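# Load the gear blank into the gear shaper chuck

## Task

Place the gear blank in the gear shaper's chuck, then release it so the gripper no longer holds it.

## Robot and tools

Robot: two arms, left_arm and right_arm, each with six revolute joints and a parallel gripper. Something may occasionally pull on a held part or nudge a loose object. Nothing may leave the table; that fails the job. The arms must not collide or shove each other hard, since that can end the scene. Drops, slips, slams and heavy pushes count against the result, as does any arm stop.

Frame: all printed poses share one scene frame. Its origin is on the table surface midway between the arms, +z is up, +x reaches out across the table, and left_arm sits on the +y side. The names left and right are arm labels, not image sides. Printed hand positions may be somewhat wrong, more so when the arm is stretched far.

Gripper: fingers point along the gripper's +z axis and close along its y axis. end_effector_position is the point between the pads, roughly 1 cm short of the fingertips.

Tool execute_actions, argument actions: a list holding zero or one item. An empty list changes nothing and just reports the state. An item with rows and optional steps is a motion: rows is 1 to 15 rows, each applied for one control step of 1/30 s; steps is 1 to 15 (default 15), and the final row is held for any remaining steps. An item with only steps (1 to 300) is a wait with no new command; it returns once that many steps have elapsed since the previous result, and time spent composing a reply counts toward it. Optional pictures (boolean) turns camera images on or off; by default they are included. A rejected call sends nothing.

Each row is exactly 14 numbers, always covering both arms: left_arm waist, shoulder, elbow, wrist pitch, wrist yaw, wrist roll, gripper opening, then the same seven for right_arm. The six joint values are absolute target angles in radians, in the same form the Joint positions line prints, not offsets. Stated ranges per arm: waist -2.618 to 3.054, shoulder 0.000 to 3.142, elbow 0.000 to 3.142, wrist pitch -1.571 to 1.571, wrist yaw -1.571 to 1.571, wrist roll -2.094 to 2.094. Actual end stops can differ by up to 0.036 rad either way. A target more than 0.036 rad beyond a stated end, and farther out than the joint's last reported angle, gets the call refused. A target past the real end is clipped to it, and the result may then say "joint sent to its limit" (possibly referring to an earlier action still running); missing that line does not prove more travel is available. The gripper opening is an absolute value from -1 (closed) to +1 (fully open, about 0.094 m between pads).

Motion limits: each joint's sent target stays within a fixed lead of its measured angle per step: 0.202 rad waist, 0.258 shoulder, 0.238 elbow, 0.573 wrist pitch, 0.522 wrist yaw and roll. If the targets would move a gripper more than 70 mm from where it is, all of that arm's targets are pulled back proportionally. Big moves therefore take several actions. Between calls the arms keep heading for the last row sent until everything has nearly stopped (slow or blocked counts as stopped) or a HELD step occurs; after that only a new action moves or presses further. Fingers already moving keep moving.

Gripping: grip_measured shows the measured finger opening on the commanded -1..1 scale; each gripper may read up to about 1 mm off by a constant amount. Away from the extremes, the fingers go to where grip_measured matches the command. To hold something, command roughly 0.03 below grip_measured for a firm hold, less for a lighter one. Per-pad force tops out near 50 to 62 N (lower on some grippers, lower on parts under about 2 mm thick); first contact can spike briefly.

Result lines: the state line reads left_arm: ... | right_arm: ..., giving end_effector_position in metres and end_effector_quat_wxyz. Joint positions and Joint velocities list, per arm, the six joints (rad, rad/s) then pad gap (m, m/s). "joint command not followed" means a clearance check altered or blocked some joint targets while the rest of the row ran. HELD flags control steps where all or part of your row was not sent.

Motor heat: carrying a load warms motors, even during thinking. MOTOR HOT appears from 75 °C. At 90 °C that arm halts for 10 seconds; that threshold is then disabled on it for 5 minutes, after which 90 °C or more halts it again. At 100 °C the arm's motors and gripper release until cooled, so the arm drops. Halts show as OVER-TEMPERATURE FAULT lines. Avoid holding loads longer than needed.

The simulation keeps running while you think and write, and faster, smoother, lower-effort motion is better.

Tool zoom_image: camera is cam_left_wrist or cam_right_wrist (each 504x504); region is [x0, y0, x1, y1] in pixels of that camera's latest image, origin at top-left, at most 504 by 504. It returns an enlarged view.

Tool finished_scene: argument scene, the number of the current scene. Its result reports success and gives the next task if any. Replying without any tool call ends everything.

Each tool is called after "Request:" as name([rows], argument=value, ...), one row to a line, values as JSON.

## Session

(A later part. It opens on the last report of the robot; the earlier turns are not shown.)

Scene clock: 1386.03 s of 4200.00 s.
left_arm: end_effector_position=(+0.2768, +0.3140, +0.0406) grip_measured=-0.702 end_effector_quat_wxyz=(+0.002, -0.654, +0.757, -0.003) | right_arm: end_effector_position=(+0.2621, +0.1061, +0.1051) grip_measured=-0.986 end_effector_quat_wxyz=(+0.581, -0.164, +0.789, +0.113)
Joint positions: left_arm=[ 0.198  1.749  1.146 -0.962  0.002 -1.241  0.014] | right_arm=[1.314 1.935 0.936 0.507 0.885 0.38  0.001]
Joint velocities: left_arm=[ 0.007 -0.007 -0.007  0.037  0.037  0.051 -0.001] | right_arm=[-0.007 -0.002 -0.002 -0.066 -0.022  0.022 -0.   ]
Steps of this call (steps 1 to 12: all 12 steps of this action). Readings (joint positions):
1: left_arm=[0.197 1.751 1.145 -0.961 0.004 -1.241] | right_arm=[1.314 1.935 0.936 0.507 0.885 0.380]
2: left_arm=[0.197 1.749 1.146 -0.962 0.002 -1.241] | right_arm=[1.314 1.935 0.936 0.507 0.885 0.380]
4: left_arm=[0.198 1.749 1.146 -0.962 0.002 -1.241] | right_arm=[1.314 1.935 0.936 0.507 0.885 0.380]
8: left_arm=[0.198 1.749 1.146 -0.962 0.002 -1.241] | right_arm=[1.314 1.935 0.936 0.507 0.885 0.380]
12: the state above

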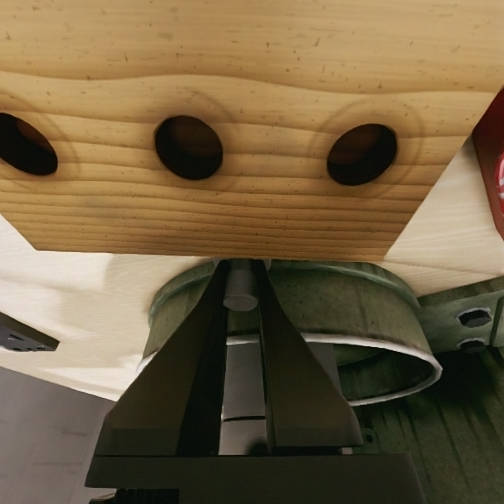

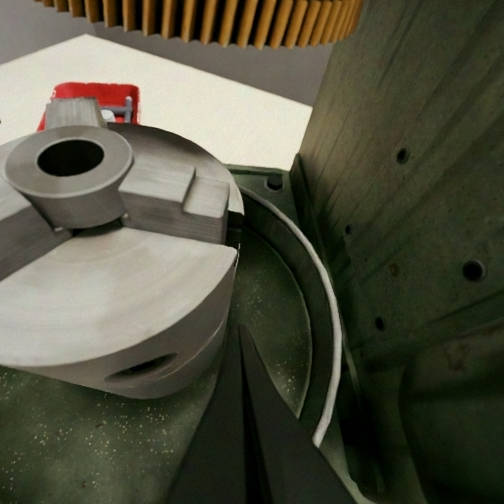

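Request:
execute_actions([
  {"rows":[[0.2,1.73,1.25,-1.06,0,-1.245,-0.77, 1.32,1.935,0.96,0.49,0.9,0.39,-1],[0.2,1.73,1.25,-1.06,0,-1.245,-0.77, 1.32,1.935,0.96,0.49,0.9,0.39,-1],[0.2,1.73,1.25,-1.06,0,-1.245,-0.77, 1.32,1.935,0.96,0.49,0.9,0.39,-1],[0.2,1.73,1.25,-1.06,0,-1.245,-0.77, 1.32,1.935,0.96,0.49,0.9,0.39,-1],[0.2,1.73,1.25,-1.06,0,-1.245,-0.77, 1.32,1.935,0.96,0.49,0.9,0.39,-1],[0.2,1.73,1.25,-1.06,0,-1.245,-0.77, 1.32,1.935,0.96,0.49,0.9,0.39,-1],[0.2,1.73,1.25,-1.06,0,-1.245,-0.77, 1.32,1.935,0.96,0.49,0.9,0.39,-1],[0.2,1.69,1.35,-1.2,0,-1.245,-0.77, 1.32,1.935,0.96,0.49,0.9,0.39,-1]],"steps":15},
], pictures=false)

Request:
execute_actions([
  {"rows":[[0.2,1.63,1.48,-1.36,0,-1.0,-0.77, 1.32,1.935,0.96,0.49,0.9,0.39,-1]],"steps":15},
], pictures=false)

Request:
execute_actions([
  {"rows":[[0.25,1.45,1.3,-1.0,0,-0.6,-0.77, 1.32,1.935,0.96,0.49,0.9,0.39,-1]],"steps":15},
], pictures=false)

Request:
execute_actions([
  {"rows":[[0.3,1.25,1.0,-0.55,0,-0.3,-0.77, 1.32,1.935,0.96,0.49,0.9,0.39,-1]],"steps":15},
], pictures=false)

Request:
execute_actions([
  {"rows":[[0.304,1.05,0.65,-0.05,0,0,-0.77, 1.32,1.935,0.96,0.49,0.9,0.39,-1]],"steps":15},
], pictures=false)

Request:
execute_actions([
  {"rows":[[0.304,1.0,0.35,0.35,0,0,-0.77, 1.32,1.935,0.96,0.49,0.9,0.39,-1]],"steps":15},
], pictures=false)

Request:
execute_actions([
  {"rows":[[0.304,1.03,0.2,0.53,0,0,-0.77, 1.32,1.935,0.96,0.49,0.9,0.39,-1]],"steps":15},
], pictures=false)

Request:
execute_actions([
  {"steps":12},
])

Scene clock: 1412.57 s of 4200.00 s.
left_arm: end_effector_position=(+0.2889, +0.3161, +0.0991) grip_measured=-0.702 end_effector_quat_wxyz=(+0.020, -0.653, +0.757, -0.014) | right_arm: end_effector_position=(+0.2621, +0.1061, +0.1051) grip_measured=-0.986 end_effector_quat_wxyz=(+0.581, -0.164, +0.789, +0.113)
Joint positions: left_arm=[ 0.198  1.701  1.329 -1.151  0.003 -1.241  0.014] | right_arm=[1.314 1.935 0.936 0.507 0.885 0.38  0.001]
Joint velocities: left_arm=[ 0.017 -0.022  0.027 -0.242  0.022  0.037 -0.   ] | right_arm=[ 0.002  0.007 -0.017 -0.007  0.037 -0.066 -0.001]
Steps of this call (steps 1 to 15: the robot went on to your last target; steps 16 to 90: nothing new was sent; then 23.03 s passed at rest; steps 91 to 105: all 15 steps of this action). Readings (joint positions):
91: left_arm=[0.198 1.749 1.159 -0.978 0.003 -1.241] | right_arm=[1.314 1.935 0.936 0.507 0.885 0.380]
92: left_arm=[0.198 1.750 1.174 -0.998 0.003 -1.241] | right_arm=[1.314 1.935 0.936 0.507 0.885 0.380]
94: left_arm=[0.198 1.750 1.206 -1.019 0.003 -1.241] | right_arm=[1.314 1.935 0.936 0.507 0.885 0.380]
98: left_arm=[0.198 1.748 1.240 -1.044 0.003 -1.241] | right_arm=[1.314 1.935 0.936 0.507 0.885 0.380]
105: the state above

Scene clock: 1413.07 s of 4200.00 s.
left_arm: end_effector_position=(+0.2756, +0.3135, +0.1509) grip_measured=-0.702 end_effector_quat_wxyz=(+0.025, -0.564, +0.825, -0.013) | right_arm: end_effector_position=(+0.2621, +0.1061, +0.1051) grip_measured=-0.986 end_effector_quat_wxyz=(+0.581, -0.164, +0.789, +0.113)
Joint positions: left_arm=[ 0.198  1.636  1.462 -1.341  0.004 -1.015  0.014] | right_arm=[1.314 1.935 0.936 0.507 0.885 0.38  0.001]
Joint velocities: left_arm=[-0.007 -0.022 -0.017 -0.154 -0.051  0.095 -0.001] | right_arm=[-0.012 -0.007  0.002 -0.007  0.007  0.022  0.   ]
Steps of this call (steps 1 to 15: all 15 steps of this action). Readings (joint positions):
1: left_arm=[0.198 1.698 1.348 -1.181 0.003 -1.203] | right_arm=[1.314 1.935 0.936 0.507 0.885 0.380]
2: left_arm=[0.198 1.697 1.374 -1.222 0.004 -1.163] | right_arm=[1.314 1.935 0.936 0.507 0.885 0.380]
4: left_arm=[0.198 1.673 1.423 -1.270 0.004 -1.106] | right_arm=[1.314 1.935 0.936 0.507 0.885 0.380]
8: left_arm=[0.198 1.636 1.462 -1.307 0.004 -1.047] | right_arm=[1.314 1.935 0.936 0.507 0.885 0.380]
15: the state above

Scene clock: 1413.57 s of 4200.00 s.
left_arm: end_effector_position=(+0.3071, +0.3363, +0.1746) grip_measured=-0.702 end_effector_quat_wxyz=(+0.192, -0.406, +0.893, -0.040) | right_arm: end_effector_position=(+0.2621, +0.1061, +0.1051) grip_measured=-0.986 end_effector_quat_wxyz=(+0.581, -0.164, +0.789, +0.113)
Joint positions: left_arm=[ 0.248  1.463  1.314 -1.027  0.005 -0.622  0.014] | right_arm=[1.314 1.935 0.936 0.507 0.885 0.38  0.001]
Joint velocities: left_arm=[-0.012 -0.002  0.007  0.051  0.051  0.066 -0.001] | right_arm=[-0.002  0.022 -0.002 -0.007 -0.066 -0.022 -0.001]
Steps of this call (steps 1 to 15: all 15 steps of this action). Readings (joint positions):
1: left_arm=[0.204 1.608 1.428 -1.288 0.008 -0.947] | right_arm=[1.314 1.935 0.936 0.507 0.885 0.380]
2: left_arm=[0.215 1.565 1.373 -1.216 0.009 -0.878] | right_arm=[1.314 1.935 0.936 0.507 0.885 0.380]
4: left_arm=[0.238 1.500 1.319 -1.157 0.008 -0.780] | right_arm=[1.314 1.935 0.936 0.507 0.885 0.380]
8: left_arm=[0.248 1.463 1.314 -1.077 0.005 -0.678] | right_arm=[1.314 1.935 0.936 0.507 0.885 0.380]
15: the state above

Scene clock: 1414.07 s of 4200.00 s.
left_arm: end_effector_position=(+0.3196, +0.3575, +0.1769) grip_measured=-0.702 end_effector_quat_wxyz=(+0.350, -0.277, +0.895, -0.008) | right_arm: end_effector_position=(+0.2621, +0.1061, +0.1051) grip_measured=-0.986 end_effector_quat_wxyz=(+0.581, -0.164, +0.789, +0.113)
Joint positions: left_arm=[ 0.297  1.265  1.002 -0.592  0.003 -0.319  0.014] | right_arm=[1.314 1.935 0.936 0.507 0.885 0.38  0.001]
Joint velocities: left_arm=[ 0.002 -0.022  0.002  0.125  0.022  0.154  0.   ] | right_arm=[-0.002 -0.012 -0.002 -0.037 -0.007  0.037  0.   ]
Steps of this call (steps 1 to 15: all 15 steps of this action). Readings (joint positions):
1: left_arm=[0.254 1.430 1.263 -0.947 0.009 -0.569] | right_arm=[1.314 1.935 0.936 0.507 0.885 0.380]
2: left_arm=[0.266 1.376 1.179 -0.840 0.011 -0.516] | right_arm=[1.314 1.935 0.936 0.507 0.885 0.380]
4: left_arm=[0.289 1.290 1.062 -0.747 0.006 -0.441] | right_arm=[1.314 1.935 0.936 0.507 0.885 0.380]
8: left_arm=[0.297 1.265 1.002 -0.671 0.003 -0.362] | right_arm=[1.314 1.935 0.936 0.507 0.885 0.380]
15: the state above

Scene clock: 1414.57 s of 4200.00 s.
left_arm: end_effector_position=(+0.3190, +0.3575, +0.1810) grip_measured=-0.702 end_effector_quat_wxyz=(+0.497, -0.129, +0.856, +0.065) | right_arm: end_effector_position=(+0.2621, +0.1061, +0.1051) grip_measured=-0.986 end_effector_quat_wxyz=(+0.581, -0.164, +0.789, +0.113)
Joint positions: left_arm=[ 0.297  1.061  0.644 -0.103  0.003 -0.017  0.014] | right_arm=[1.314 1.935 0.936 0.507 0.885 0.38  0.001]
Joint velocities: left_arm=[-0.022  0.012  0.007  0.212 -0.081  0.022  0.   ] | right_arm=[ 0.007  0.007 -0.002  0.037 -0.037 -0.051 -0.   ]
Steps of this call (steps 1 to 15: all 15 steps of this action). Readings (joint positions):
1: left_arm=[0.297 1.235 0.953 -0.503 0.003 -0.267] | right_arm=[1.314 1.935 0.936 0.507 0.885 0.380]
2: left_arm=[0.297 1.180 0.872 -0.389 0.003 -0.215] | right_arm=[1.314 1.935 0.936 0.507 0.885 0.380]
4: left_arm=[0.297 1.084 0.737 -0.266 0.003 -0.139] | right_arm=[1.314 1.935 0.936 0.507 0.885 0.380]
8: left_arm=[0.297 1.061 0.647 -0.186 0.003 -0.060] | right_arm=[1.314 1.935 0.936 0.507 0.885 0.380]
15: the state above

Scene clock: 1415.07 s of 4200.00 s.
left_arm: end_effector_position=(+0.3029, +0.3529, +0.1393) grip_measured=-0.702 end_effector_quat_wxyz=(+0.551, -0.119, +0.823, +0.076) | right_arm: end_effector_position=(+0.2621, +0.1061, +0.1051) grip_measured=-0.986 end_effector_quat_wxyz=(+0.581, -0.164, +0.789, +0.113)
Joint positions: left_arm=[ 0.297  1.017  0.331  0.295  0.003 -0.006  0.014] | right_arm=[1.314 1.935 0.936 0.507 0.885 0.38  0.001]
Joint velocities: left_arm=[-0.007  0.007 -0.002  0.139 -0.051  0.051 -0.001] | right_arm=[ 0.002  0.007  0.002 -0.007 -0.037  0.022 -0.   ]
Steps of this call (steps 1 to 15: all 15 steps of this action). Readings (joint positions):
1: left_arm=[0.297 1.054 0.604 -0.021 0.003 -0.015] | right_arm=[1.314 1.935 0.936 0.507 0.885 0.380]
2: left_arm=[0.297 1.037 0.539 0.084 0.003 -0.013] | right_arm=[1.314 1.935 0.936 0.507 0.885 0.380]
4: left_arm=[0.297 1.017 0.425 0.188 0.003 -0.011] | right_arm=[1.314 1.935 0.936 0.507 0.885 0.380]
8: left_arm=[0.297 1.017 0.331 0.211 0.003 -0.008] | right_arm=[1.314 1.935 0.936 0.507 0.885 0.380]
15: the state above

Scene clock: 1415.57 s of 4200.00 s.
left_arm: end_effector_position=(+0.2921, +0.3498, +0.1237) grip_measured=-0.702 end_effector_quat_wxyz=(+0.574, -0.117, +0.806, +0.079) | right_arm: end_effector_position=(+0.2621, +0.1061, +0.1051) grip_measured=-0.986 end_effector_quat_wxyz=(+0.581, -0.164, +0.789, +0.113)
Joint positions: left_arm=[ 0.297  1.017  0.198  0.485  0.003 -0.006  0.014] | right_arm=[1.314 1.935 0.936 0.507 0.885 0.38  0.001]
Joint velocities: left_arm=[ 0.002 -0.007 -0.022  0.11  -0.007  0.051 -0.001] | right_arm=[-0.002 -0.002  0.002 -0.022 -0.066 -0.125  0.   ]
Steps of this call (steps 1 to 15: all 15 steps of this action). Readings (joint positions):
1: left_arm=[0.297 1.017 0.312 0.337 0.003 -0.006] | right_arm=[1.314 1.935 0.936 0.507 0.885 0.380]
2: left_arm=[0.297 1.017 0.283 0.389 0.003 -0.006] | right_arm=[1.314 1.935 0.936 0.507 0.885 0.380]
4: left_arm=[0.297 1.017 0.235 0.431 0.003 -0.006] | right_arm=[1.314 1.935 0.936 0.507 0.885 0.380]
8: left_arm=[0.297 1.017 0.198 0.443 0.003 -0.006] | right_arm=[1.314 1.935 0.936 0.507 0.885 0.380]
15: the state above

Scene clock: 1415.97 s of 4200.00 s.
left_arm: end_effector_position=(+0.2927, +0.3499, +0.1256) grip_measured=-0.702 end_effector_quat_wxyz=(+0.578, -0.116, +0.804, +0.079) | right_arm: end_effector_position=(+0.2621, +0.1061, +0.1051) grip_measured=-0.986 end_effector_quat_wxyz=(+0.581, -0.164, +0.789, +0.113)
Joint positions: left_arm=[ 0.297  1.017  0.198  0.493  0.003 -0.006  0.014] | right_arm=[1.314 1.935 0.936 0.507 0.885 0.38  0.001]
Joint velocities: left_arm=[ 0.012 -0.017 -0.007  0.007 -0.022 -0.037 -0.   ] | right_arm=[ 0.002 -0.007  0.007 -0.037 -0.037 -0.022  0.001]
Steps of this call (steps 1 to 12: the robot went on to your last target). Readings (joint positions):
1: left_arm=[0.297 1.017 0.198 0.487 0.003 -0.006] | right_arm=[1.314 1.935 0.936 0.507 0.885 0.380]
2: left_arm=[0.297 1.017 0.198 0.489 0.003 -0.006] | right_arm=[1.314 1.935 0.936 0.507 0.885 0.380]
4: left_arm=[0.297 1.017 0.198 0.491 0.003 -0.006] | right_arm=[1.314 1.935 0.936 0.507 0.885 0.380]
8: left_arm=[0.297 1.017 0.198 0.492 0.003 -0.006] | right_arm=[1.314 1.935 0.936 0.507 0.885 0.380]
12: the state above

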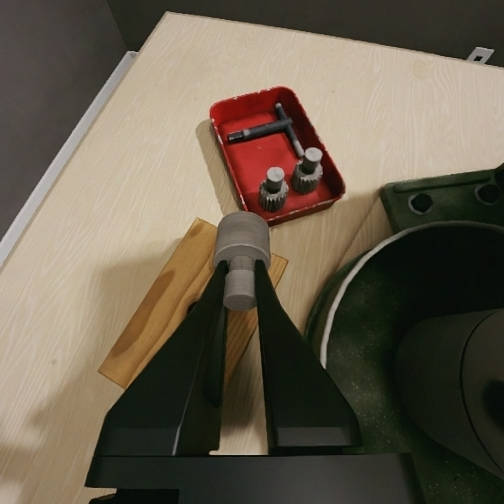

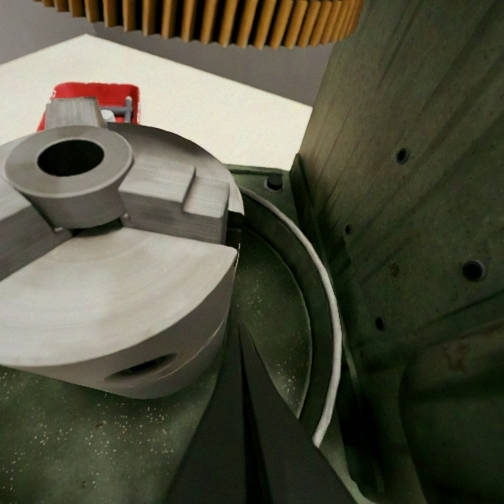

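Request:
execute_actions([
  {"rows":[[0.36,1.03,0.13,0.58,0,0,-0.77, 1.32,1.935,0.96,0.49,0.9,0.39,-1]],"steps":15},
], pictures=false)

Request:
execute_actions([
  {"rows":[[0.36,1.03,0.06,0.62,0,0,-0.77, 1.32,1.935,0.96,0.49,0.9,0.39,-1]],"steps":15},
])

Scene clock: 1421.10 s of 4200.00 s.
left_arm: end_effector_position=(+0.2772, +0.3643, +0.1092) grip_measured=-0.702 end_effector_quat_wxyz=(+0.569, -0.140, +0.805, +0.095) | right_arm: end_effector_position=(+0.2621, +0.1061, +0.1051) grip_measured=-0.986 end_effector_quat_wxyz=(+0.581, -0.164, +0.789, +0.113)
Joint positions: left_arm=[ 0.354  1.017  0.135  0.541  0.002 -0.006  0.014] | right_arm=[1.314 1.935 0.936 0.507 0.885 0.38  0.001]
Joint velocities: left_arm=[-0.022  0.012 -0.002  0.022 -0.11  -0.037 -0.002] | right_arm=[ 0.007 -0.022  0.017 -0.022  0.022  0.051  0.   ]
Steps of this call (steps 1 to 15: the robot went on to your last target; steps 16 to 90: nothing new was sent; then 1.63 s passed at rest; steps 91 to 105: all 15 steps of this action). Readings (joint positions):
91: left_arm=[0.307 1.017 0.190 0.506 0.009 -0.006] | right_arm=[1.314 1.935 0.936 0.507 0.885 0.380]
92: left_arm=[0.325 1.017 0.177 0.524 0.010 -0.006] | right_arm=[1.314 1.935 0.936 0.507 0.885 0.380]
94: left_arm=[0.349 1.017 0.154 0.533 0.003 -0.006] | right_arm=[1.314 1.935 0.936 0.507 0.885 0.380]
98: left_arm=[0.354 1.017 0.135 0.533 0.002 -0.006] | right_arm=[1.314 1.935 0.936 0.507 0.885 0.380]
105: the state above

Scene clock: 1421.60 s of 4200.00 s.
left_arm: end_effector_position=(+0.2643, +0.3597, +0.0884) grip_measured=-0.702 end_effector_quat_wxyz=(+0.557, -0.141, +0.813, +0.093) | right_arm: end_effector_position=(+0.2621, +0.1061, +0.1051) grip_measured=-0.986 end_effector_quat_wxyz=(+0.581, -0.164, +0.789, +0.113)
Joint positions: left_arm=[ 0.354  1.017  0.064  0.583  0.002 -0.006  0.014] | right_arm=[1.314 1.935 0.936 0.507 0.885 0.38  0.001]
Joint velocities: left_arm=[-0.012 -0.002 -0.002 -0.007 -0.066 -0.081 -0.   ] | right_arm=[-0.002 -0.027 -0.012 -0.066 -0.007 -0.022  0.001]
Steps of this call (steps 1 to 15: all 15 steps of this action). Readings (joint positions):
1: left_arm=[0.354 1.017 0.127 0.555 0.002 -0.006] | right_arm=[1.314 1.935 0.936 0.507 0.885 0.380]
2: left_arm=[0.354 1.017 0.113 0.573 0.002 -0.006] | right_arm=[1.314 1.935 0.936 0.507 0.885 0.380]
4: left_arm=[0.354 1.017 0.086 0.580 0.002 -0.006] | right_arm=[1.314 1.935 0.936 0.507 0.885 0.380]
8: left_arm=[0.354 1.017 0.064 0.577 0.002 -0.006] | right_arm=[1.314 1.935 0.936 0.507 0.885 0.380]
15: the state above

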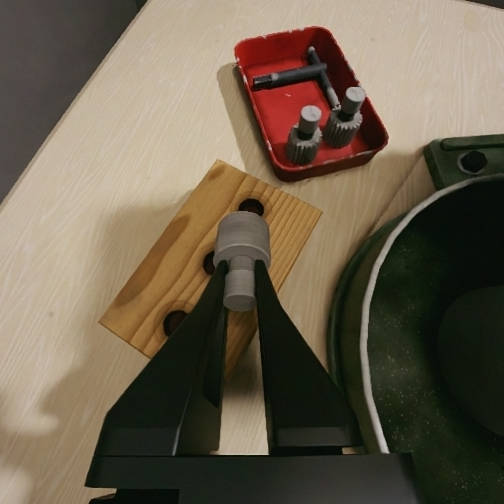

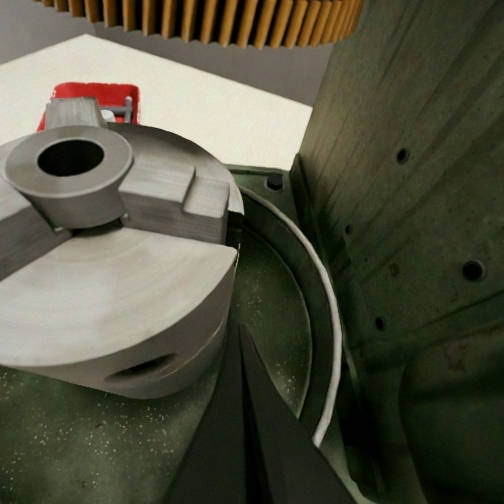

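Request:
execute_actions(actions=[])

Scene clock: 1440.10 s of 4200.00 s.
left_arm: end_effector_position=(+0.2643, +0.3598, +0.0885) grip_measured=-0.702 end_effector_quat_wxyz=(+0.557, -0.141, +0.813, +0.093) | right_arm: end_effector_position=(+0.2621, +0.1061, +0.1051) grip_measured=-0.986 end_effector_quat_wxyz=(+0.581, -0.164, +0.789, +0.113)
Joint positions: left_arm=[ 0.354  1.017  0.064  0.583  0.002 -0.006  0.014] | right_arm=[1.314 1.935 0.936 0.507 0.885 0.38  0.001]
Joint velocities: left_arm=[-0.002 -0.037  0.012 -0.007 -0.066 -0.022 -0.001] | right_arm=[-0.012  0.007  0.007 -0.066  0.022 -0.081 -0.   ]
Steps of this call (steps 1 to 15: the robot went on to your last target; steps 16 to 90: nothing new was sent; then 15.50 s passed at rest). Readings (joint positions):
1: left_arm=[0.354 1.017 0.064 0.583 0.002 -0.006] | right_arm=[1.314 1.935 0.936 0.507 0.885 0.380]
2: left_arm=[0.354 1.017 0.064 0.583 0.002 -0.006] | right_arm=[1.314 1.935 0.936 0.507 0.885 0.380]
4: left_arm=[0.354 1.017 0.064 0.583 0.002 -0.006] | right_arm=[1.314 1.935 0.936 0.507 0.885 0.380]
8: left_arm=[0.354 1.017 0.064 0.583 0.002 -0.006] | right_arm=[1.314 1.935 0.936 0.507 0.885 0.380]
90: the state above
All arms were judged still, so your last target was given up. Only a new action makes them travel on or press farther. Fingers that are still opening or closing keep moving.

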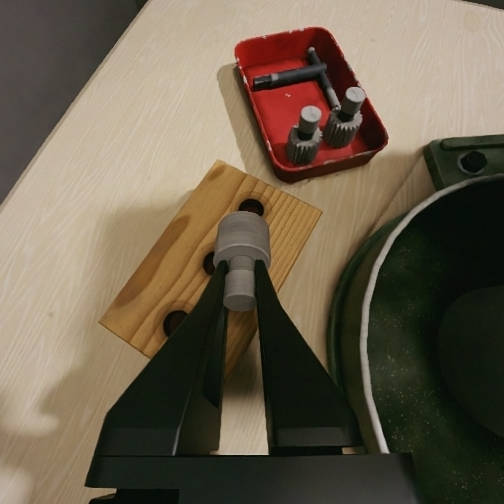

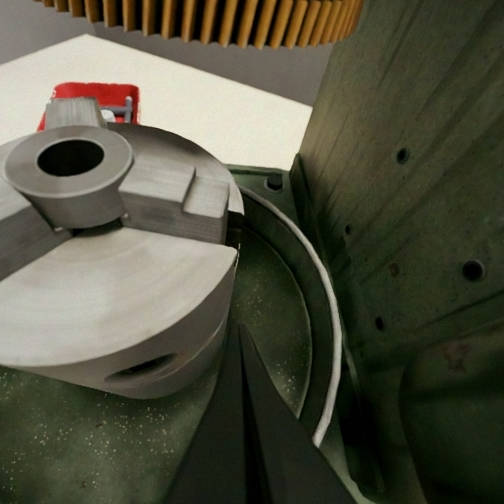

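Request:
execute_actions([
  {"rows":[[0.38,1.03,0.06,0.62,0,0,-0.77,1.32,1.935,0.96,0.49,0.9,0.39,-1],[0.39,1.03,0.06,0.62,0,0,-0.77,1.32,1.935,0.96,0.49,0.9,0.39,-1],[0.40,1.03,0.06,0.62,0,0,-0.77,1.32,1.935,0.96,0.49,0.9,0.39,-1],[0.41,1.04,0.06,0.62,0,0,-0.77,1.32,1.935,0.96,0.49,0.9,0.39,-1]]},
])

Request:
execute_actions([
  {"rows":[[0.41,1.055,0.06,0.63,0,0,-0.77,1.32,1.935,0.96,0.49,0.9,0.39,-1]]},
])

Scene clock: 1447.97 s of 4200.00 s.
left_arm: end_effector_position=(+0.2589, +0.3737, +0.0857) grip_measured=-0.702 end_effector_quat_wxyz=(+0.551, -0.161, +0.812, +0.106) | right_arm: end_effector_position=(+0.2621, +0.1061, +0.1051) grip_measured=-0.986 end_effector_quat_wxyz=(+0.581, -0.164, +0.789, +0.113)
Joint positions: left_arm=[ 0.403  1.03   0.064  0.587  0.002 -0.005  0.014] | right_arm=[1.314 1.935 0.936 0.507 0.885 0.38  0.001]
Joint velocities: left_arm=[ 0.012  0.002 -0.007 -0.007  0.022 -0.066  0.   ] | right_arm=[-0.002  0.022 -0.017  0.066  0.007 -0.051 -0.   ]
Steps of this call (steps 1 to 90: nothing new was sent; then 4.37 s passed at rest; steps 91 to 105: all 15 steps of this action). Readings (joint positions):
91: left_arm=[0.358 1.017 0.064 0.584 0.003 -0.005] | right_arm=[1.314 1.935 0.936 0.507 0.885 0.380]
92: left_arm=[0.366 1.017 0.064 0.584 0.003 -0.005] | right_arm=[1.314 1.935 0.936 0.507 0.885 0.380]
94: left_arm=[0.386 1.019 0.064 0.585 0.003 -0.005] | right_arm=[1.314 1.935 0.936 0.507 0.885 0.380]
98: left_arm=[0.403 1.029 0.064 0.587 0.002 -0.005] | right_arm=[1.314 1.935 0.936 0.507 0.885 0.380]
105: the state above

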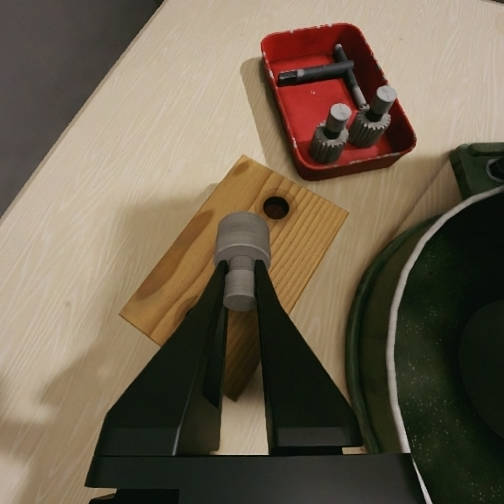

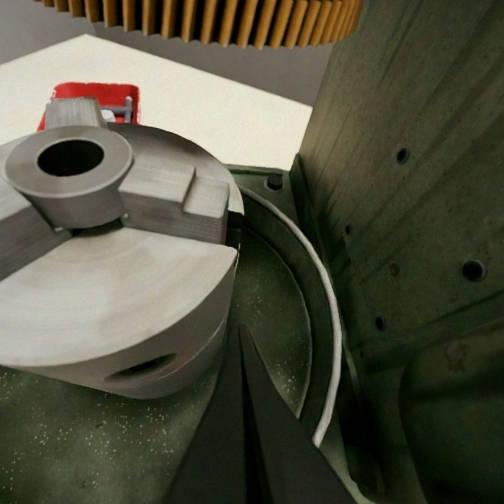

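Scene clock: 1448.47 s of 4200.00 s.
left_arm: end_effector_position=(+0.2590, +0.3737, +0.0830) grip_measured=-0.702 end_effector_quat_wxyz=(+0.548, -0.162, +0.814, +0.106) | right_arm: end_effector_position=(+0.2621, +0.1061, +0.1051) grip_measured=-0.986 end_effector_quat_wxyz=(+0.581, -0.164, +0.789, +0.113)
Joint positions: left_arm=[ 0.403  1.045  0.064  0.593  0.002 -0.005  0.014] | right_arm=[1.314 1.935 0.936 0.507 0.885 0.38  0.001]
Joint velocities: left_arm=[ 0.007  0.007  0.012  0.007  0.051 -0.051  0.002] | right_arm=[-0.012  0.002  0.002 -0.066  0.051 -0.037  0.   ]
Steps of this call (steps 1 to 15: all 15 steps of this action). Readings (joint positions):
1: left_arm=[0.403 1.032 0.064 0.589 0.002 -0.005] | right_arm=[1.314 1.935 0.936 0.507 0.885 0.380]
2: left_arm=[0.403 1.037 0.064 0.592 0.002 -0.005] | right_arm=[1.314 1.935 0.936 0.507 0.885 0.380]
4: left_arm=[0.403 1.043 0.064 0.592 0.002 -0.005] | right_arm=[1.314 1.935 0.936 0.507 0.885 0.380]
8: left_arm=[0.403 1.045 0.064 0.592 0.002 -0.005] | right_arm=[1.314 1.935 0.936 0.507 0.885 0.380]
15: the state above

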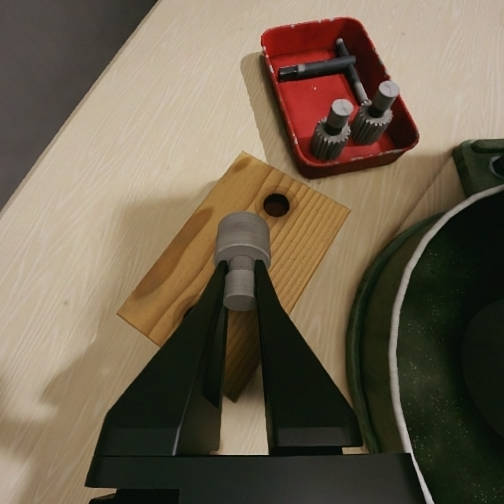

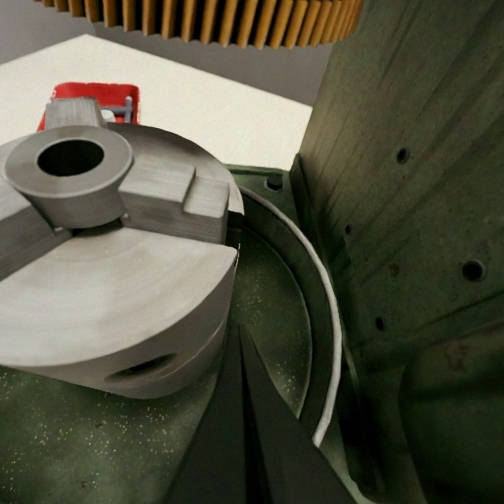

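Request:
execute_actions([
  {"rows":[[0.41,1.07,0.06,0.63,0,0,-0.72,1.32,1.935,0.96,0.49,0.9,0.39,-1],[0.41,1.075,0.06,0.63,0,0,-0.72,1.32,1.935,0.96,0.49,0.9,0.39,-1],[0.41,1.08,0.06,0.63,0,0,-0.72,1.32,1.935,0.96,0.49,0.9,0.39,-1],[0.41,1.085,0.06,0.63,0,0,-0.72,1.32,1.935,0.96,0.49,0.9,0.39,-1]]},
])

Request:
execute_actions([
  {"rows":[[0.41,1.095,0.06,0.63,0,0,-0.72,1.32,1.935,0.96,0.49,0.9,0.39,-1],[0.41,1.1,0.06,0.63,0,0,-0.72,1.32,1.935,0.96,0.49,0.9,0.39,-1],[0.41,1.105,0.06,0.63,0,0,-0.72,1.32,1.935,0.96,0.49,0.9,0.39,-1],[0.41,1.11,0.06,0.63,0,0,-0.72,1.32,1.935,0.96,0.49,0.9,0.39,-1]]},
])

Scene clock: 1455.87 s of 4200.00 s.
left_arm: end_effector_position=(+0.2583, +0.3734, +0.0755) grip_measured=-0.702 end_effector_quat_wxyz=(+0.538, -0.163, +0.821, +0.104) | right_arm: end_effector_position=(+0.2621, +0.1061, +0.1051) grip_measured=-0.986 end_effector_quat_wxyz=(+0.581, -0.164, +0.789, +0.113)
Joint positions: left_arm=[ 0.403  1.075  0.064  0.599  0.002 -0.005  0.014] | right_arm=[1.314 1.935 0.936 0.507 0.885 0.38  0.001]
Joint velocities: left_arm=[-0.002 -0.007 -0.012  0.022 -0.037  0.037  0.001] | right_arm=[-0.012 -0.002 -0.012  0.022 -0.022 -0.037 -0.001]
Steps of this call (steps 1 to 15: the robot went on to your last target; steps 16 to 90: nothing new was sent; then 3.90 s passed at rest; steps 91 to 105: all 15 steps of this action). Readings (joint positions):
91: left_arm=[0.403 1.047 0.064 0.595 0.002 -0.005] | right_arm=[1.314 1.935 0.936 0.507 0.885 0.380]
92: left_arm=[0.403 1.052 0.064 0.597 0.002 -0.005] | right_arm=[1.314 1.935 0.936 0.507 0.885 0.380]
94: left_arm=[0.403 1.064 0.064 0.599 0.002 -0.005] | right_arm=[1.314 1.935 0.936 0.507 0.885 0.380]
98: left_arm=[0.403 1.075 0.064 0.599 0.002 -0.005] | right_arm=[1.314 1.935 0.936 0.507 0.885 0.380]
105: the state above

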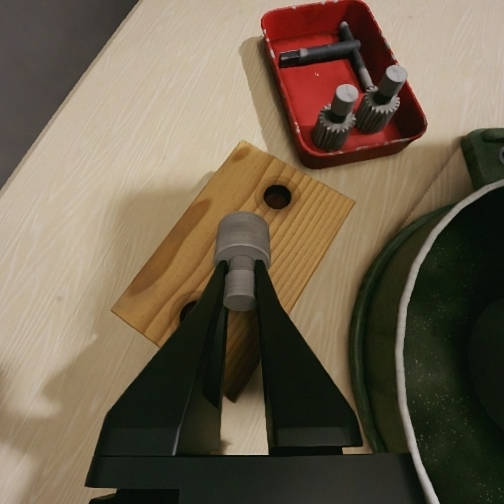

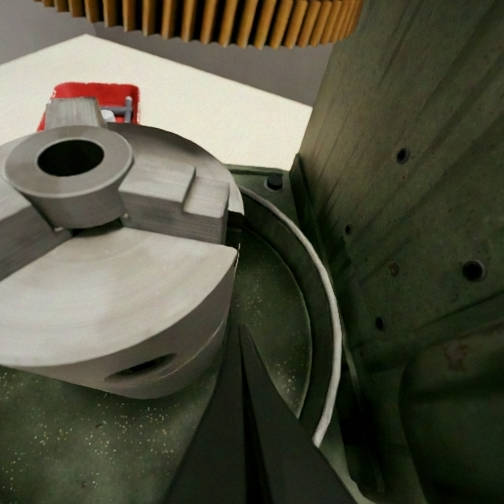

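Scene clock: 1456.37 s of 4200.00 s.
left_arm: end_effector_position=(+0.2588, +0.3738, +0.0731) grip_measured=-0.702 end_effector_quat_wxyz=(+0.535, -0.164, +0.822, +0.104) | right_arm: end_effector_position=(+0.2621, +0.1061, +0.1051) grip_measured=-0.986 end_effector_quat_wxyz=(+0.581, -0.164, +0.789, +0.113)
Joint positions: left_arm=[ 0.403  1.096  0.064  0.613  0.001 -0.005  0.014] | right_arm=[1.314 1.935 0.936 0.507 0.885 0.38  0.001]
Joint velocities: left_arm=[ 0.007  0.002 -0.007  0.037  0.081 -0.051 -0.001] | right_arm=[ 0.002  0.002  0.027 -0.022 -0.066 -0.022 -0.001]
Steps of this call (steps 1 to 15: all 15 steps of this action). Readings (joint positions):
1: left_arm=[0.403 1.075 0.064 0.599 0.002 -0.005] | right_arm=[1.314 1.935 0.936 0.507 0.885 0.380]
2: left_arm=[0.403 1.077 0.064 0.599 0.002 -0.005] | right_arm=[1.314 1.935 0.936 0.507 0.885 0.380]
4: left_arm=[0.403 1.088 0.064 0.602 0.002 -0.005] | right_arm=[1.314 1.935 0.936 0.507 0.885 0.380]
8: left_arm=[0.403 1.095 0.064 0.612 0.001 -0.005] | right_arm=[1.314 1.935 0.936 0.507 0.885 0.380]
15: the state above

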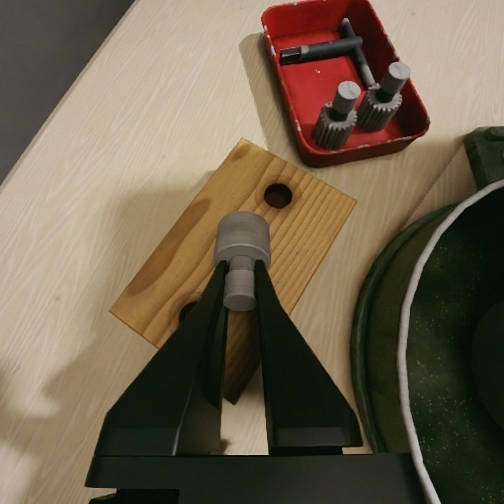

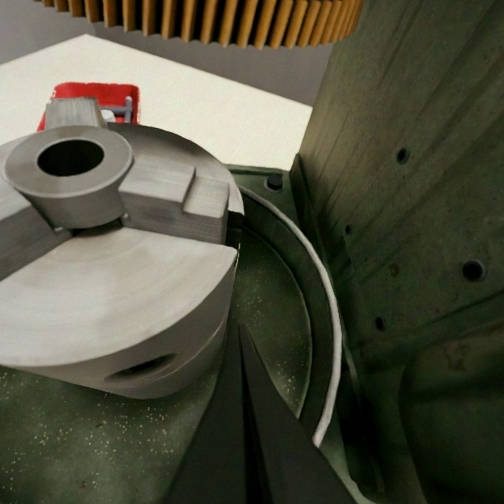

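Contact. Loosen slightly.

Request:
execute_actions([
  {"rows":[[0.41,1.11,0.06,0.63,0,0,-0.70,1.32,1.935,0.96,0.49,0.9,0.39,-1],[0.41,1.11,0.06,0.63,0,0,-0.69,1.32,1.935,0.96,0.49,0.9,0.39,-1],[0.41,1.11,0.06,0.63,0,0,-0.68,1.32,1.935,0.96,0.49,0.9,0.39,-1],[0.41,1.11,0.06,0.63,0,0,-0.67,1.32,1.935,0.96,0.49,0.9,0.39,-1],[0.41,1.11,0.06,0.63,0,0,-0.66,1.32,1.935,0.96,0.49,0.9,0.39,-1]]},
])

Request:
execute_actions([
  {"steps":20},
])

Scene clock: 1462.20 s of 4200.00 s.
left_arm: end_effector_position=(+0.2589, +0.3739, +0.0734) grip_measured=-0.660 end_effector_quat_wxyz=(+0.536, -0.164, +0.822, +0.104) | right_arm: end_effector_position=(+0.2621, +0.1061, +0.1051) grip_measured=-0.986 end_effector_quat_wxyz=(+0.581, -0.164, +0.789, +0.113)
Joint positions: left_arm=[ 0.403  1.096  0.064  0.615  0.001 -0.005  0.016] | right_arm=[1.314 1.935 0.936 0.507 0.885 0.38  0.001]
Joint velocities: left_arm=[ 0.007 -0.007 -0.002 -0.022  0.125  0.051  0.001] | right_arm=[-0.007  0.007  0.002 -0.022  0.022 -0.037  0.   ]
Steps of this call (steps 1 to 15: the robot went on to your last target; steps 16 to 90: nothing new was sent; then 2.33 s passed at rest; steps 91 to 105: all 15 steps of this action). Readings (joint positions):
91: left_arm=[0.403 1.096 0.064 0.614 0.001 -0.005] | right_arm=[1.314 1.935 0.936 0.507 0.885 0.380]
92: left_arm=[0.403 1.096 0.064 0.614 0.001 -0.005] | right_arm=[1.314 1.935 0.936 0.507 0.885 0.380]
94: left_arm=[0.403 1.096 0.064 0.615 0.001 -0.005] | right_arm=[1.314 1.935 0.936 0.507 0.885 0.380]
98: left_arm=[0.403 1.096 0.064 0.615 0.001 -0.005] | right_arm=[1.314 1.935 0.936 0.507 0.885 0.380]
105: the state above

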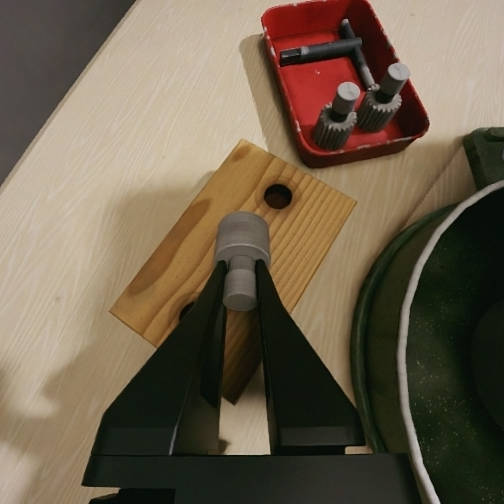

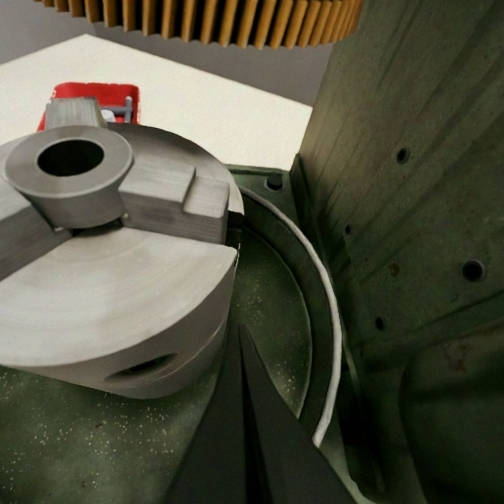

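Scene clock: 1462.87 s of 4200.00 s.
left_arm: end_effector_position=(+0.2589, +0.3739, +0.0734) grip_measured=-0.660 end_effector_quat_wxyz=(+0.536, -0.164, +0.822, +0.104) | right_arm: end_effector_position=(+0.2621, +0.1061, +0.1051) grip_measured=-0.986 end_effector_quat_wxyz=(+0.581, -0.164, +0.789, +0.113)
Joint positions: left_arm=[ 0.403  1.096  0.064  0.615  0.001 -0.005  0.016] | right_arm=[1.314 1.935 0.936 0.507 0.885 0.38  0.001]
Joint velocities: left_arm=[-0.002  0.002  0.002 -0.037 -0.037 -0.007  0.001] | right_arm=[-0.002  0.012  0.027  0.066 -0.051  0.051  0.001]
Steps of this call (steps 1 to 15: the robot went on to your last target; steps 16 to 20: nothing new was sent). Readings (joint positions):
1: left_arm=[0.403 1.096 0.064 0.615 0.001 -0.005] | right_arm=[1.314 1.935 0.936 0.507 0.885 0.380]
2: left_arm=[0.403 1.096 0.064 0.615 0.001 -0.005] | right_arm=[1.314 1.935 0.936 0.507 0.885 0.380]
4: left_arm=[0.403 1.096 0.064 0.615 0.001 -0.005] | right_arm=[1.314 1.935 0.936 0.507 0.885 0.380]
8: left_arm=[0.403 1.096 0.064 0.615 0.001 -0.005] | right_arm=[1.314 1.935 0.936 0.507 0.885 0.380]
20: the state above
All arms were judged still, so your last target was given up. Only a new action makes them travel on or press farther. Fingers that are still opening or closing keep moving.

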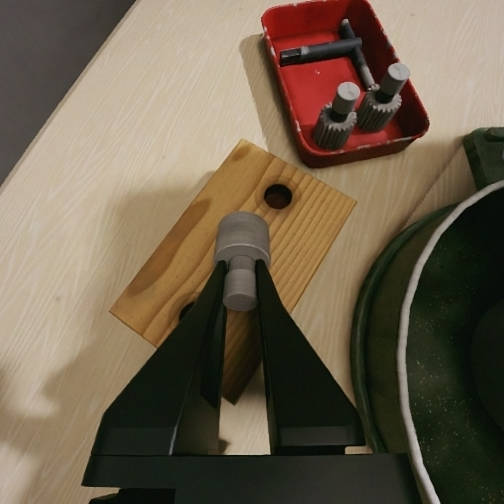

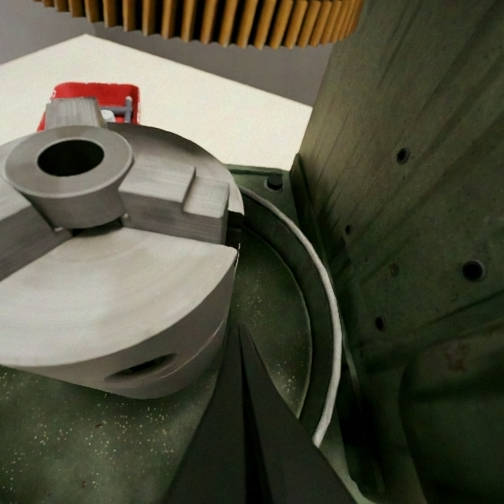

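Request:
execute_actions([
  {"rows":[[0.41,1.11,0.06,0.63,0,0,-0.6,1.32,1.935,0.96,0.49,0.9,0.39,-1],[0.41,1.11,0.06,0.63,0,0,-0.5,1.32,1.935,0.96,0.49,0.9,0.39,-1],[0.41,1.11,0.06,0.63,0,0,-0.4,1.32,1.935,0.96,0.49,0.9,0.39,-1],[0.41,1.11,0.06,0.63,0,0,-0.2,1.32,1.935,0.96,0.49,0.9,0.39,-1],[0.41,1.11,0.06,0.63,0,0,0,1.32,1.935,0.96,0.49,0.9,0.39,-1]]},
])

Request:
execute_actions([
  {"rows":[[0.41,1.08,0.06,0.63,0,0,0,1.32,1.935,0.96,0.49,0.9,0.39,-1],[0.41,1.06,0.06,0.63,0,0,0,1.32,1.935,0.96,0.49,0.9,0.39,-1],[0.41,1.04,0.06,0.63,0,0,0,1.32,1.935,0.96,0.49,0.9,0.39,-1],[0.41,1.02,0.06,0.63,0,0,0,1.32,1.935,0.96,0.49,0.9,0.39,-1],[0.41,1.0,0.06,0.63,0,0,0,1.32,1.935,0.96,0.49,0.9,0.39,-1],[0.41,0.98,0.06,0.63,0,0,0,1.32,1.935,0.96,0.49,0.9,0.39,-1],[0.41,0.96,0.06,0.63,0,0,0,1.32,1.935,0.96,0.49,0.9,0.39,-1],[0.41,0.93,0.06,0.63,0,0,0,1.32,1.935,0.96,0.49,0.9,0.39,-1],[0.41,0.9,0.06,0.63,0,0,0,1.32,1.935,0.96,0.49,0.9,0.39,-1]]},
])

Scene clock: 1475.67 s of 4200.00 s.
left_arm: end_effector_position=(+0.2605, +0.3745, +0.0773) grip_measured=-0.002 end_effector_quat_wxyz=(+0.543, -0.163, +0.817, +0.105) | right_arm: end_effector_position=(+0.2621, +0.1061, +0.1051) grip_measured=-0.986 end_effector_quat_wxyz=(+0.581, -0.164, +0.789, +0.113)
Joint positions: left_arm=[ 0.403  1.096  0.064  0.632  0.001 -0.005  0.047] | right_arm=[1.314 1.935 0.936 0.507 0.885 0.38  0.001]
Joint velocities: left_arm=[-0.017 -0.012  0.002  0.037 -0.007  0.051  0.001] | right_arm=[-0.012 -0.002  0.002  0.022  0.051  0.037  0.001]
Steps of this call (steps 1 to 90: nothing new was sent; then 9.30 s passed at rest; steps 91 to 105: all 15 steps of this action). Readings (joint positions):
91: left_arm=[0.403 1.096 0.064 0.616 0.001 -0.005] | right_arm=[1.314 1.935 0.936 0.507 0.885 0.380]
92: left_arm=[0.403 1.096 0.064 0.618 0.001 -0.005] | right_arm=[1.314 1.935 0.936 0.507 0.885 0.380]
94: left_arm=[0.403 1.096 0.064 0.623 0.001 -0.005] | right_arm=[1.314 1.935 0.936 0.507 0.885 0.380]
98: left_arm=[0.403 1.096 0.064 0.629 0.001 -0.005] | right_arm=[1.314 1.935 0.936 0.507 0.885 0.380]
105: the state above

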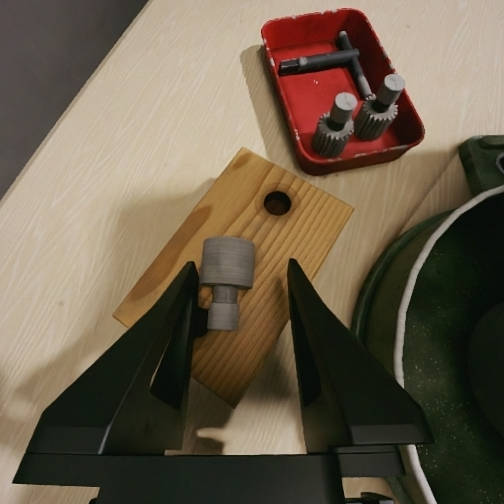

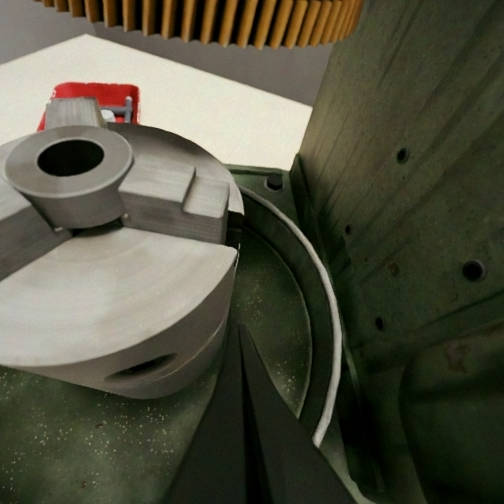

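Scene clock: 1476.17 s of 4200.00 s.
left_arm: end_effector_position=(+0.2638, +0.3759, +0.1314) grip_measured=-0.002 end_effector_quat_wxyz=(+0.618, -0.152, +0.762, +0.120) | right_arm: end_effector_position=(+0.2621, +0.1061, +0.1051) grip_measured=-0.986 end_effector_quat_wxyz=(+0.581, -0.164, +0.789, +0.113)
Joint positions: left_arm=[ 0.403  0.92   0.064  0.646  0.001 -0.005  0.047] | right_arm=[1.314 1.935 0.936 0.507 0.885 0.38  0.001]
Joint velocities: left_arm=[-0.022  0.002  0.002  0.037  0.022  0.051 -0.   ] | right_arm=[-0.007 -0.002 -0.002  0.022 -0.007  0.007 -0.   ]
Steps of this call (steps 1 to 15: all 15 steps of this action). Readings (joint positions):
1: left_arm=[0.403 1.096 0.064 0.632 0.001 -0.005] | right_arm=[1.314 1.935 0.936 0.507 0.885 0.380]
2: left_arm=[0.403 1.094 0.064 0.632 0.001 -0.005] | right_arm=[1.314 1.935 0.936 0.507 0.885 0.380]
4: left_arm=[0.403 1.074 0.064 0.631 0.001 -0.005] | right_arm=[1.314 1.935 0.936 0.507 0.885 0.380]
8: left_arm=[0.403 0.993 0.064 0.632 0.001 -0.005] | right_arm=[1.314 1.935 0.936 0.507 0.885 0.380]
15: the state above

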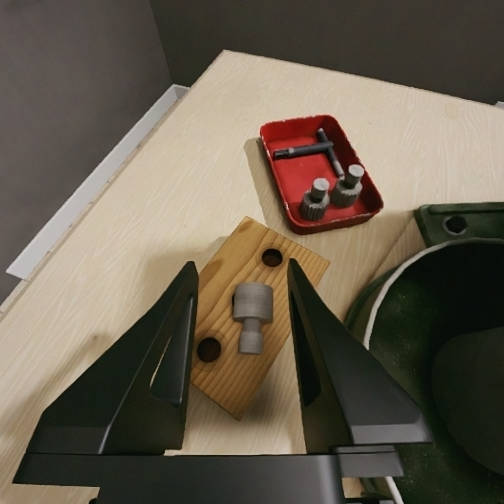

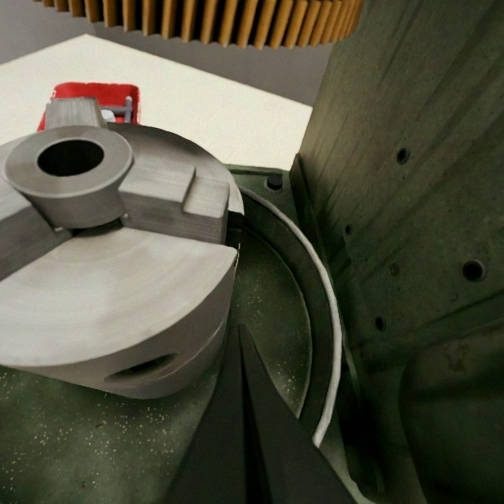

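It's rolling.

Request:
execute_actions(actions=[])

Scene clock: 1477.83 s of 4200.00 s.
left_arm: end_effector_position=(+0.2638, +0.3759, +0.1314) grip_measured=-0.002 end_effector_quat_wxyz=(+0.618, -0.152, +0.762, +0.120) | right_arm: end_effector_position=(+0.2621, +0.1061, +0.1051) grip_measured=-0.986 end_effector_quat_wxyz=(+0.581, -0.164, +0.789, +0.113)
Joint positions: left_arm=[ 0.403  0.92   0.064  0.646  0.001 -0.005  0.047] | right_arm=[1.314 1.935 0.936 0.507 0.885 0.38  0.001]
Joint velocities: left_arm=[ 0.002  0.002 -0.007  0.007  0.007 -0.037  0.   ] | right_arm=[ 0.002 -0.002 -0.002 -0.022  0.022  0.022 -0.   ]
Steps of this call (steps 1 to 15: the robot went on to your last target; steps 16 to 50: nothing new was sent). Readings (joint positions):
1: left_arm=[0.403 0.920 0.064 0.646 0.001 -0.005] | right_arm=[1.314 1.935 0.936 0.507 0.885 0.380]
2: left_arm=[0.403 0.920 0.064 0.646 0.001 -0.005] | right_arm=[1.314 1.935 0.936 0.507 0.885 0.380]
4: left_arm=[0.403 0.920 0.064 0.646 0.001 -0.005] | right_arm=[1.314 1.935 0.936 0.507 0.885 0.380]
8: left_arm=[0.403 0.920 0.064 0.646 0.001 -0.005] | right_arm=[1.314 1.935 0.936 0.507 0.885 0.380]
50: the state above
All arms were judged still, so your last target was given up. Only a new action makes them travel on or press farther. Fingers that are still opening or closing keep moving.

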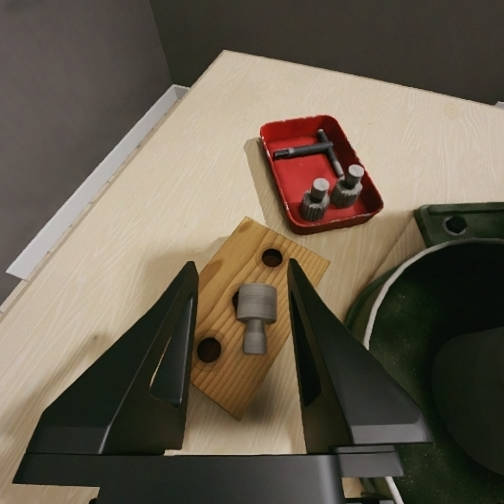

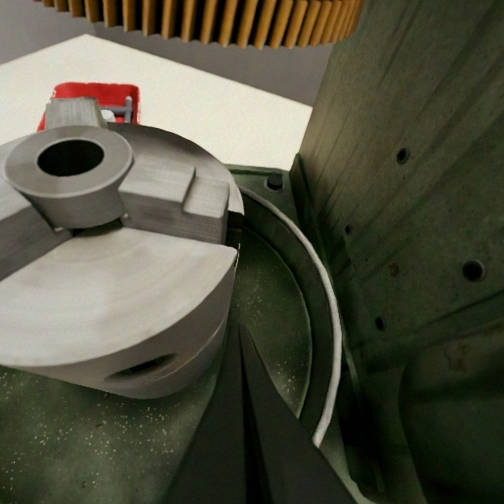

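Request:
execute_actions([
  {"rows":[[0.38,0.9,0.7,0.2,0,0,0,1.32,1.935,0.96,0.49,0.9,0.39,-1]]},
], pictures=false)

Request:
execute_actions([
  {"rows":[[0.38,1.2,1.3,-0.6,0,0,0,1.32,1.935,0.96,0.49,0.9,0.39,-1]]},
], pictures=false)

Request:
execute_actions([
  {"rows":[[0.38,1.4,1.5,-1.3,0,0,0,1.32,1.935,0.96,0.49,0.9,0.39,-1]]},
], pictures=false)

Request:
execute_actions([
  {"rows":[[0.38,1.6,1.5,-1.35,0,0,0,1.32,1.935,0.96,0.49,0.9,0.39,-1]]},
], pictures=false)

Request:
execute_actions([
  {"rows":[[0.38,1.72,1.5,-1.37,0,0,0,1.32,1.935,0.96,0.49,0.9,0.39,-1]]},
])

Scene clock: 1488.10 s of 4200.00 s.
left_arm: end_effector_position=(+0.3094, +0.3889, +0.3569) grip_measured=-0.002 end_effector_quat_wxyz=(+0.722, -0.128, +0.667, +0.135) | right_arm: end_effector_position=(+0.2621, +0.1061, +0.1051) grip_measured=-0.986 end_effector_quat_wxyz=(+0.581, -0.164, +0.789, +0.113)
Joint positions: left_arm=[ 0.388  0.903  0.708  0.273 -0.    -0.005  0.047] | right_arm=[1.314 1.935 0.936 0.507 0.885 0.38  0.001]
Joint velocities: left_arm=[ 0.002 -0.007 -0.007 -0.388 -0.081  0.007 -0.   ] | right_arm=[-0.002  0.012  0.007  0.007 -0.066 -0.022 -0.001]
Steps of this call (steps 1 to 90: nothing new was sent; then 6.77 s passed at rest; steps 91 to 105: all 15 steps of this action). Readings (joint positions):
91: left_arm=[0.400 0.917 0.099 0.568 -0.000 -0.005] | right_arm=[1.314 1.935 0.936 0.507 0.885 0.380]
92: left_arm=[0.395 0.917 0.157 0.465 -0.000 -0.005] | right_arm=[1.314 1.935 0.936 0.507 0.885 0.380]
94: left_arm=[0.389 0.917 0.292 0.344 -0.000 -0.005] | right_arm=[1.314 1.935 0.936 0.507 0.885 0.380]
98: left_arm=[0.388 0.917 0.560 0.277 -0.000 -0.005] | right_arm=[1.314 1.935 0.936 0.507 0.885 0.380]
105: the state above

Scene clock: 1488.60 s of 4200.00 s.
left_arm: end_effector_position=(+0.3400, +0.4009, +0.3407) grip_measured=-0.002 end_effector_quat_wxyz=(+0.528, -0.159, +0.828, +0.099) | right_arm: end_effector_position=(+0.2621, +0.1061, +0.1051) grip_measured=-0.986 end_effector_quat_wxyz=(+0.581, -0.164, +0.789, +0.113)
Joint positions: left_arm=[ 0.388  1.203  1.289 -0.523 -0.    -0.005  0.047] | right_arm=[1.314 1.935 0.936 0.507 0.885 0.38  0.001]
Joint velocities: left_arm=[ 0.002  0.017  0.012 -0.491 -0.051  0.066 -0.   ] | right_arm=[ 0.002 -0.017 -0.007 -0.007  0.022 -0.022 -0.001]
Steps of this call (steps 1 to 15: all 15 steps of this action). Readings (joint positions):
1: left_arm=[0.388 0.932 0.748 0.189 -0.000 -0.005] | right_arm=[1.314 1.935 0.936 0.507 0.885 0.380]
2: left_arm=[0.388 1.000 0.827 0.085 -0.000 -0.005] | right_arm=[1.314 1.935 0.936 0.507 0.885 0.380]
4: left_arm=[0.388 1.145 0.999 -0.121 -0.000 -0.005] | right_arm=[1.314 1.935 0.936 0.507 0.885 0.380]
8: left_arm=[0.388 1.233 1.225 -0.408 -0.000 -0.005] | right_arm=[1.314 1.935 0.936 0.507 0.885 0.380]
15: the state above

Scene clock: 1489.10 s of 4200.00 s.
left_arm: end_effector_position=(+0.2666, +0.3721, +0.2266) grip_measured=-0.002 end_effector_quat_wxyz=(+0.188, -0.185, +0.964, +0.035) | right_arm: end_effector_position=(+0.2621, +0.1061, +0.1051) grip_measured=-0.986 end_effector_quat_wxyz=(+0.581, -0.164, +0.789, +0.113)
Joint positions: left_arm=[ 0.388  1.408  1.481 -1.259 -0.    -0.005  0.047] | right_arm=[1.314 1.935 0.936 0.507 0.885 0.38  0.001]
Joint velocities: left_arm=[-0.012 -0.022 -0.007 -0.198  0.007  0.022  0.   ] | right_arm=[-0.002 -0.002 -0.002 -0.007 -0.022  0.037 -0.   ]
Steps of this call (steps 1 to 15: all 15 steps of this action). Readings (joint positions):
1: left_arm=[0.388 1.231 1.334 -0.622 -0.000 -0.005] | right_arm=[1.314 1.935 0.936 0.507 0.885 0.380]
2: left_arm=[0.388 1.278 1.403 -0.732 -0.000 -0.005] | right_arm=[1.314 1.935 0.936 0.507 0.885 0.380]
4: left_arm=[0.388 1.352 1.476 -0.888 -0.000 -0.005] | right_arm=[1.314 1.935 0.936 0.507 0.885 0.380]
8: left_arm=[0.388 1.406 1.481 -1.129 -0.000 -0.005] | right_arm=[1.314 1.935 0.936 0.507 0.885 0.380]
15: the state above

Scene clock: 1489.60 s of 4200.00 s.
left_arm: end_effector_position=(+0.2690, +0.3730, +0.1673) grip_measured=-0.002 end_effector_quat_wxyz=(+0.060, -0.188, +0.980, +0.011) | right_arm: end_effector_position=(+0.2621, +0.1061, +0.1051) grip_measured=-0.986 end_effector_quat_wxyz=(+0.581, -0.164, +0.789, +0.113)
Joint positions: left_arm=[ 0.388  1.618  1.503 -1.334 -0.    -0.005  0.047] | right_arm=[1.314 1.935 0.936 0.507 0.885 0.38  0.001]
Joint velocities: left_arm=[ 0.012 -0.002 -0.007 -0.051 -0.007  0.066  0.001] | right_arm=[-0.012 -0.022 -0.002 -0.007 -0.11   0.037 -0.   ]
Steps of this call (steps 1 to 15: all 15 steps of this action). Readings (joint positions):
1: left_arm=[0.388 1.428 1.489 -1.279 -0.000 -0.005] | right_arm=[1.314 1.935 0.936 0.507 0.885 0.380]
2: left_arm=[0.388 1.461 1.501 -1.295 -0.000 -0.005] | right_arm=[1.314 1.935 0.936 0.507 0.885 0.380]
4: left_arm=[0.388 1.541 1.503 -1.302 -0.000 -0.005] | right_arm=[1.314 1.935 0.936 0.507 0.885 0.380]
8: left_arm=[0.388 1.623 1.503 -1.315 -0.000 -0.005] | right_arm=[1.314 1.935 0.936 0.507 0.885 0.380]
15: the state above

Scene clock: 1490.10 s of 4200.00 s.
left_arm: end_effector_position=(+0.2668, +0.3722, +0.1365) grip_measured=-0.002 end_effector_quat_wxyz=(-0.003, -0.188, +0.982, -0.000) | right_arm: end_effector_position=(+0.2621, +0.1061, +0.1051) grip_measured=-0.986 end_effector_quat_wxyz=(+0.581, -0.164, +0.789, +0.113)
Joint positions: left_arm=[ 0.388  1.723  1.504 -1.358 -0.    -0.005  0.047] | right_arm=[1.314 1.935 0.936 0.507 0.885 0.38  0.001]
Joint velocities: left_arm=[ 0.002 -0.022 -0.002  0.007 -0.081  0.007 -0.   ] | right_arm=[ 0.002 -0.012  0.012  0.022 -0.007 -0.066 -0.   ]
Steps of this call (steps 1 to 15: all 15 steps of this action). Readings (joint positions):
1: left_arm=[0.388 1.627 1.504 -1.339 -0.000 -0.005] | right_arm=[1.314 1.935 0.936 0.507 0.885 0.380]
2: left_arm=[0.388 1.640 1.504 -1.344 -0.000 -0.005] | right_arm=[1.314 1.935 0.936 0.507 0.885 0.380]
4: left_arm=[0.388 1.682 1.504 -1.350 -0.000 -0.005] | right_arm=[1.314 1.935 0.936 0.507 0.885 0.380]
8: left_arm=[0.388 1.723 1.504 -1.351 -0.000 -0.005] | right_arm=[1.314 1.935 0.936 0.507 0.885 0.380]
15: the state above

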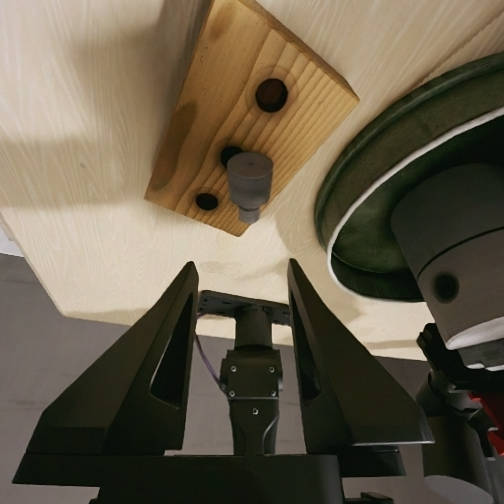

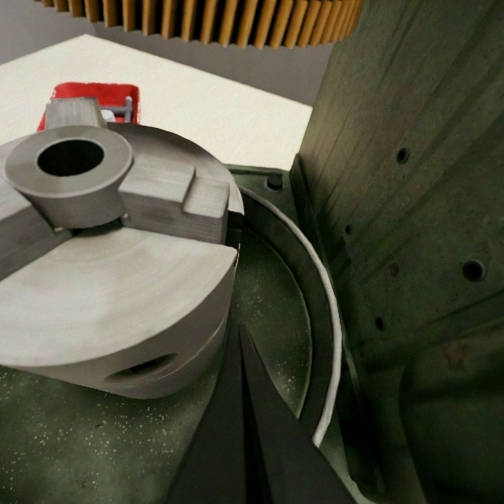

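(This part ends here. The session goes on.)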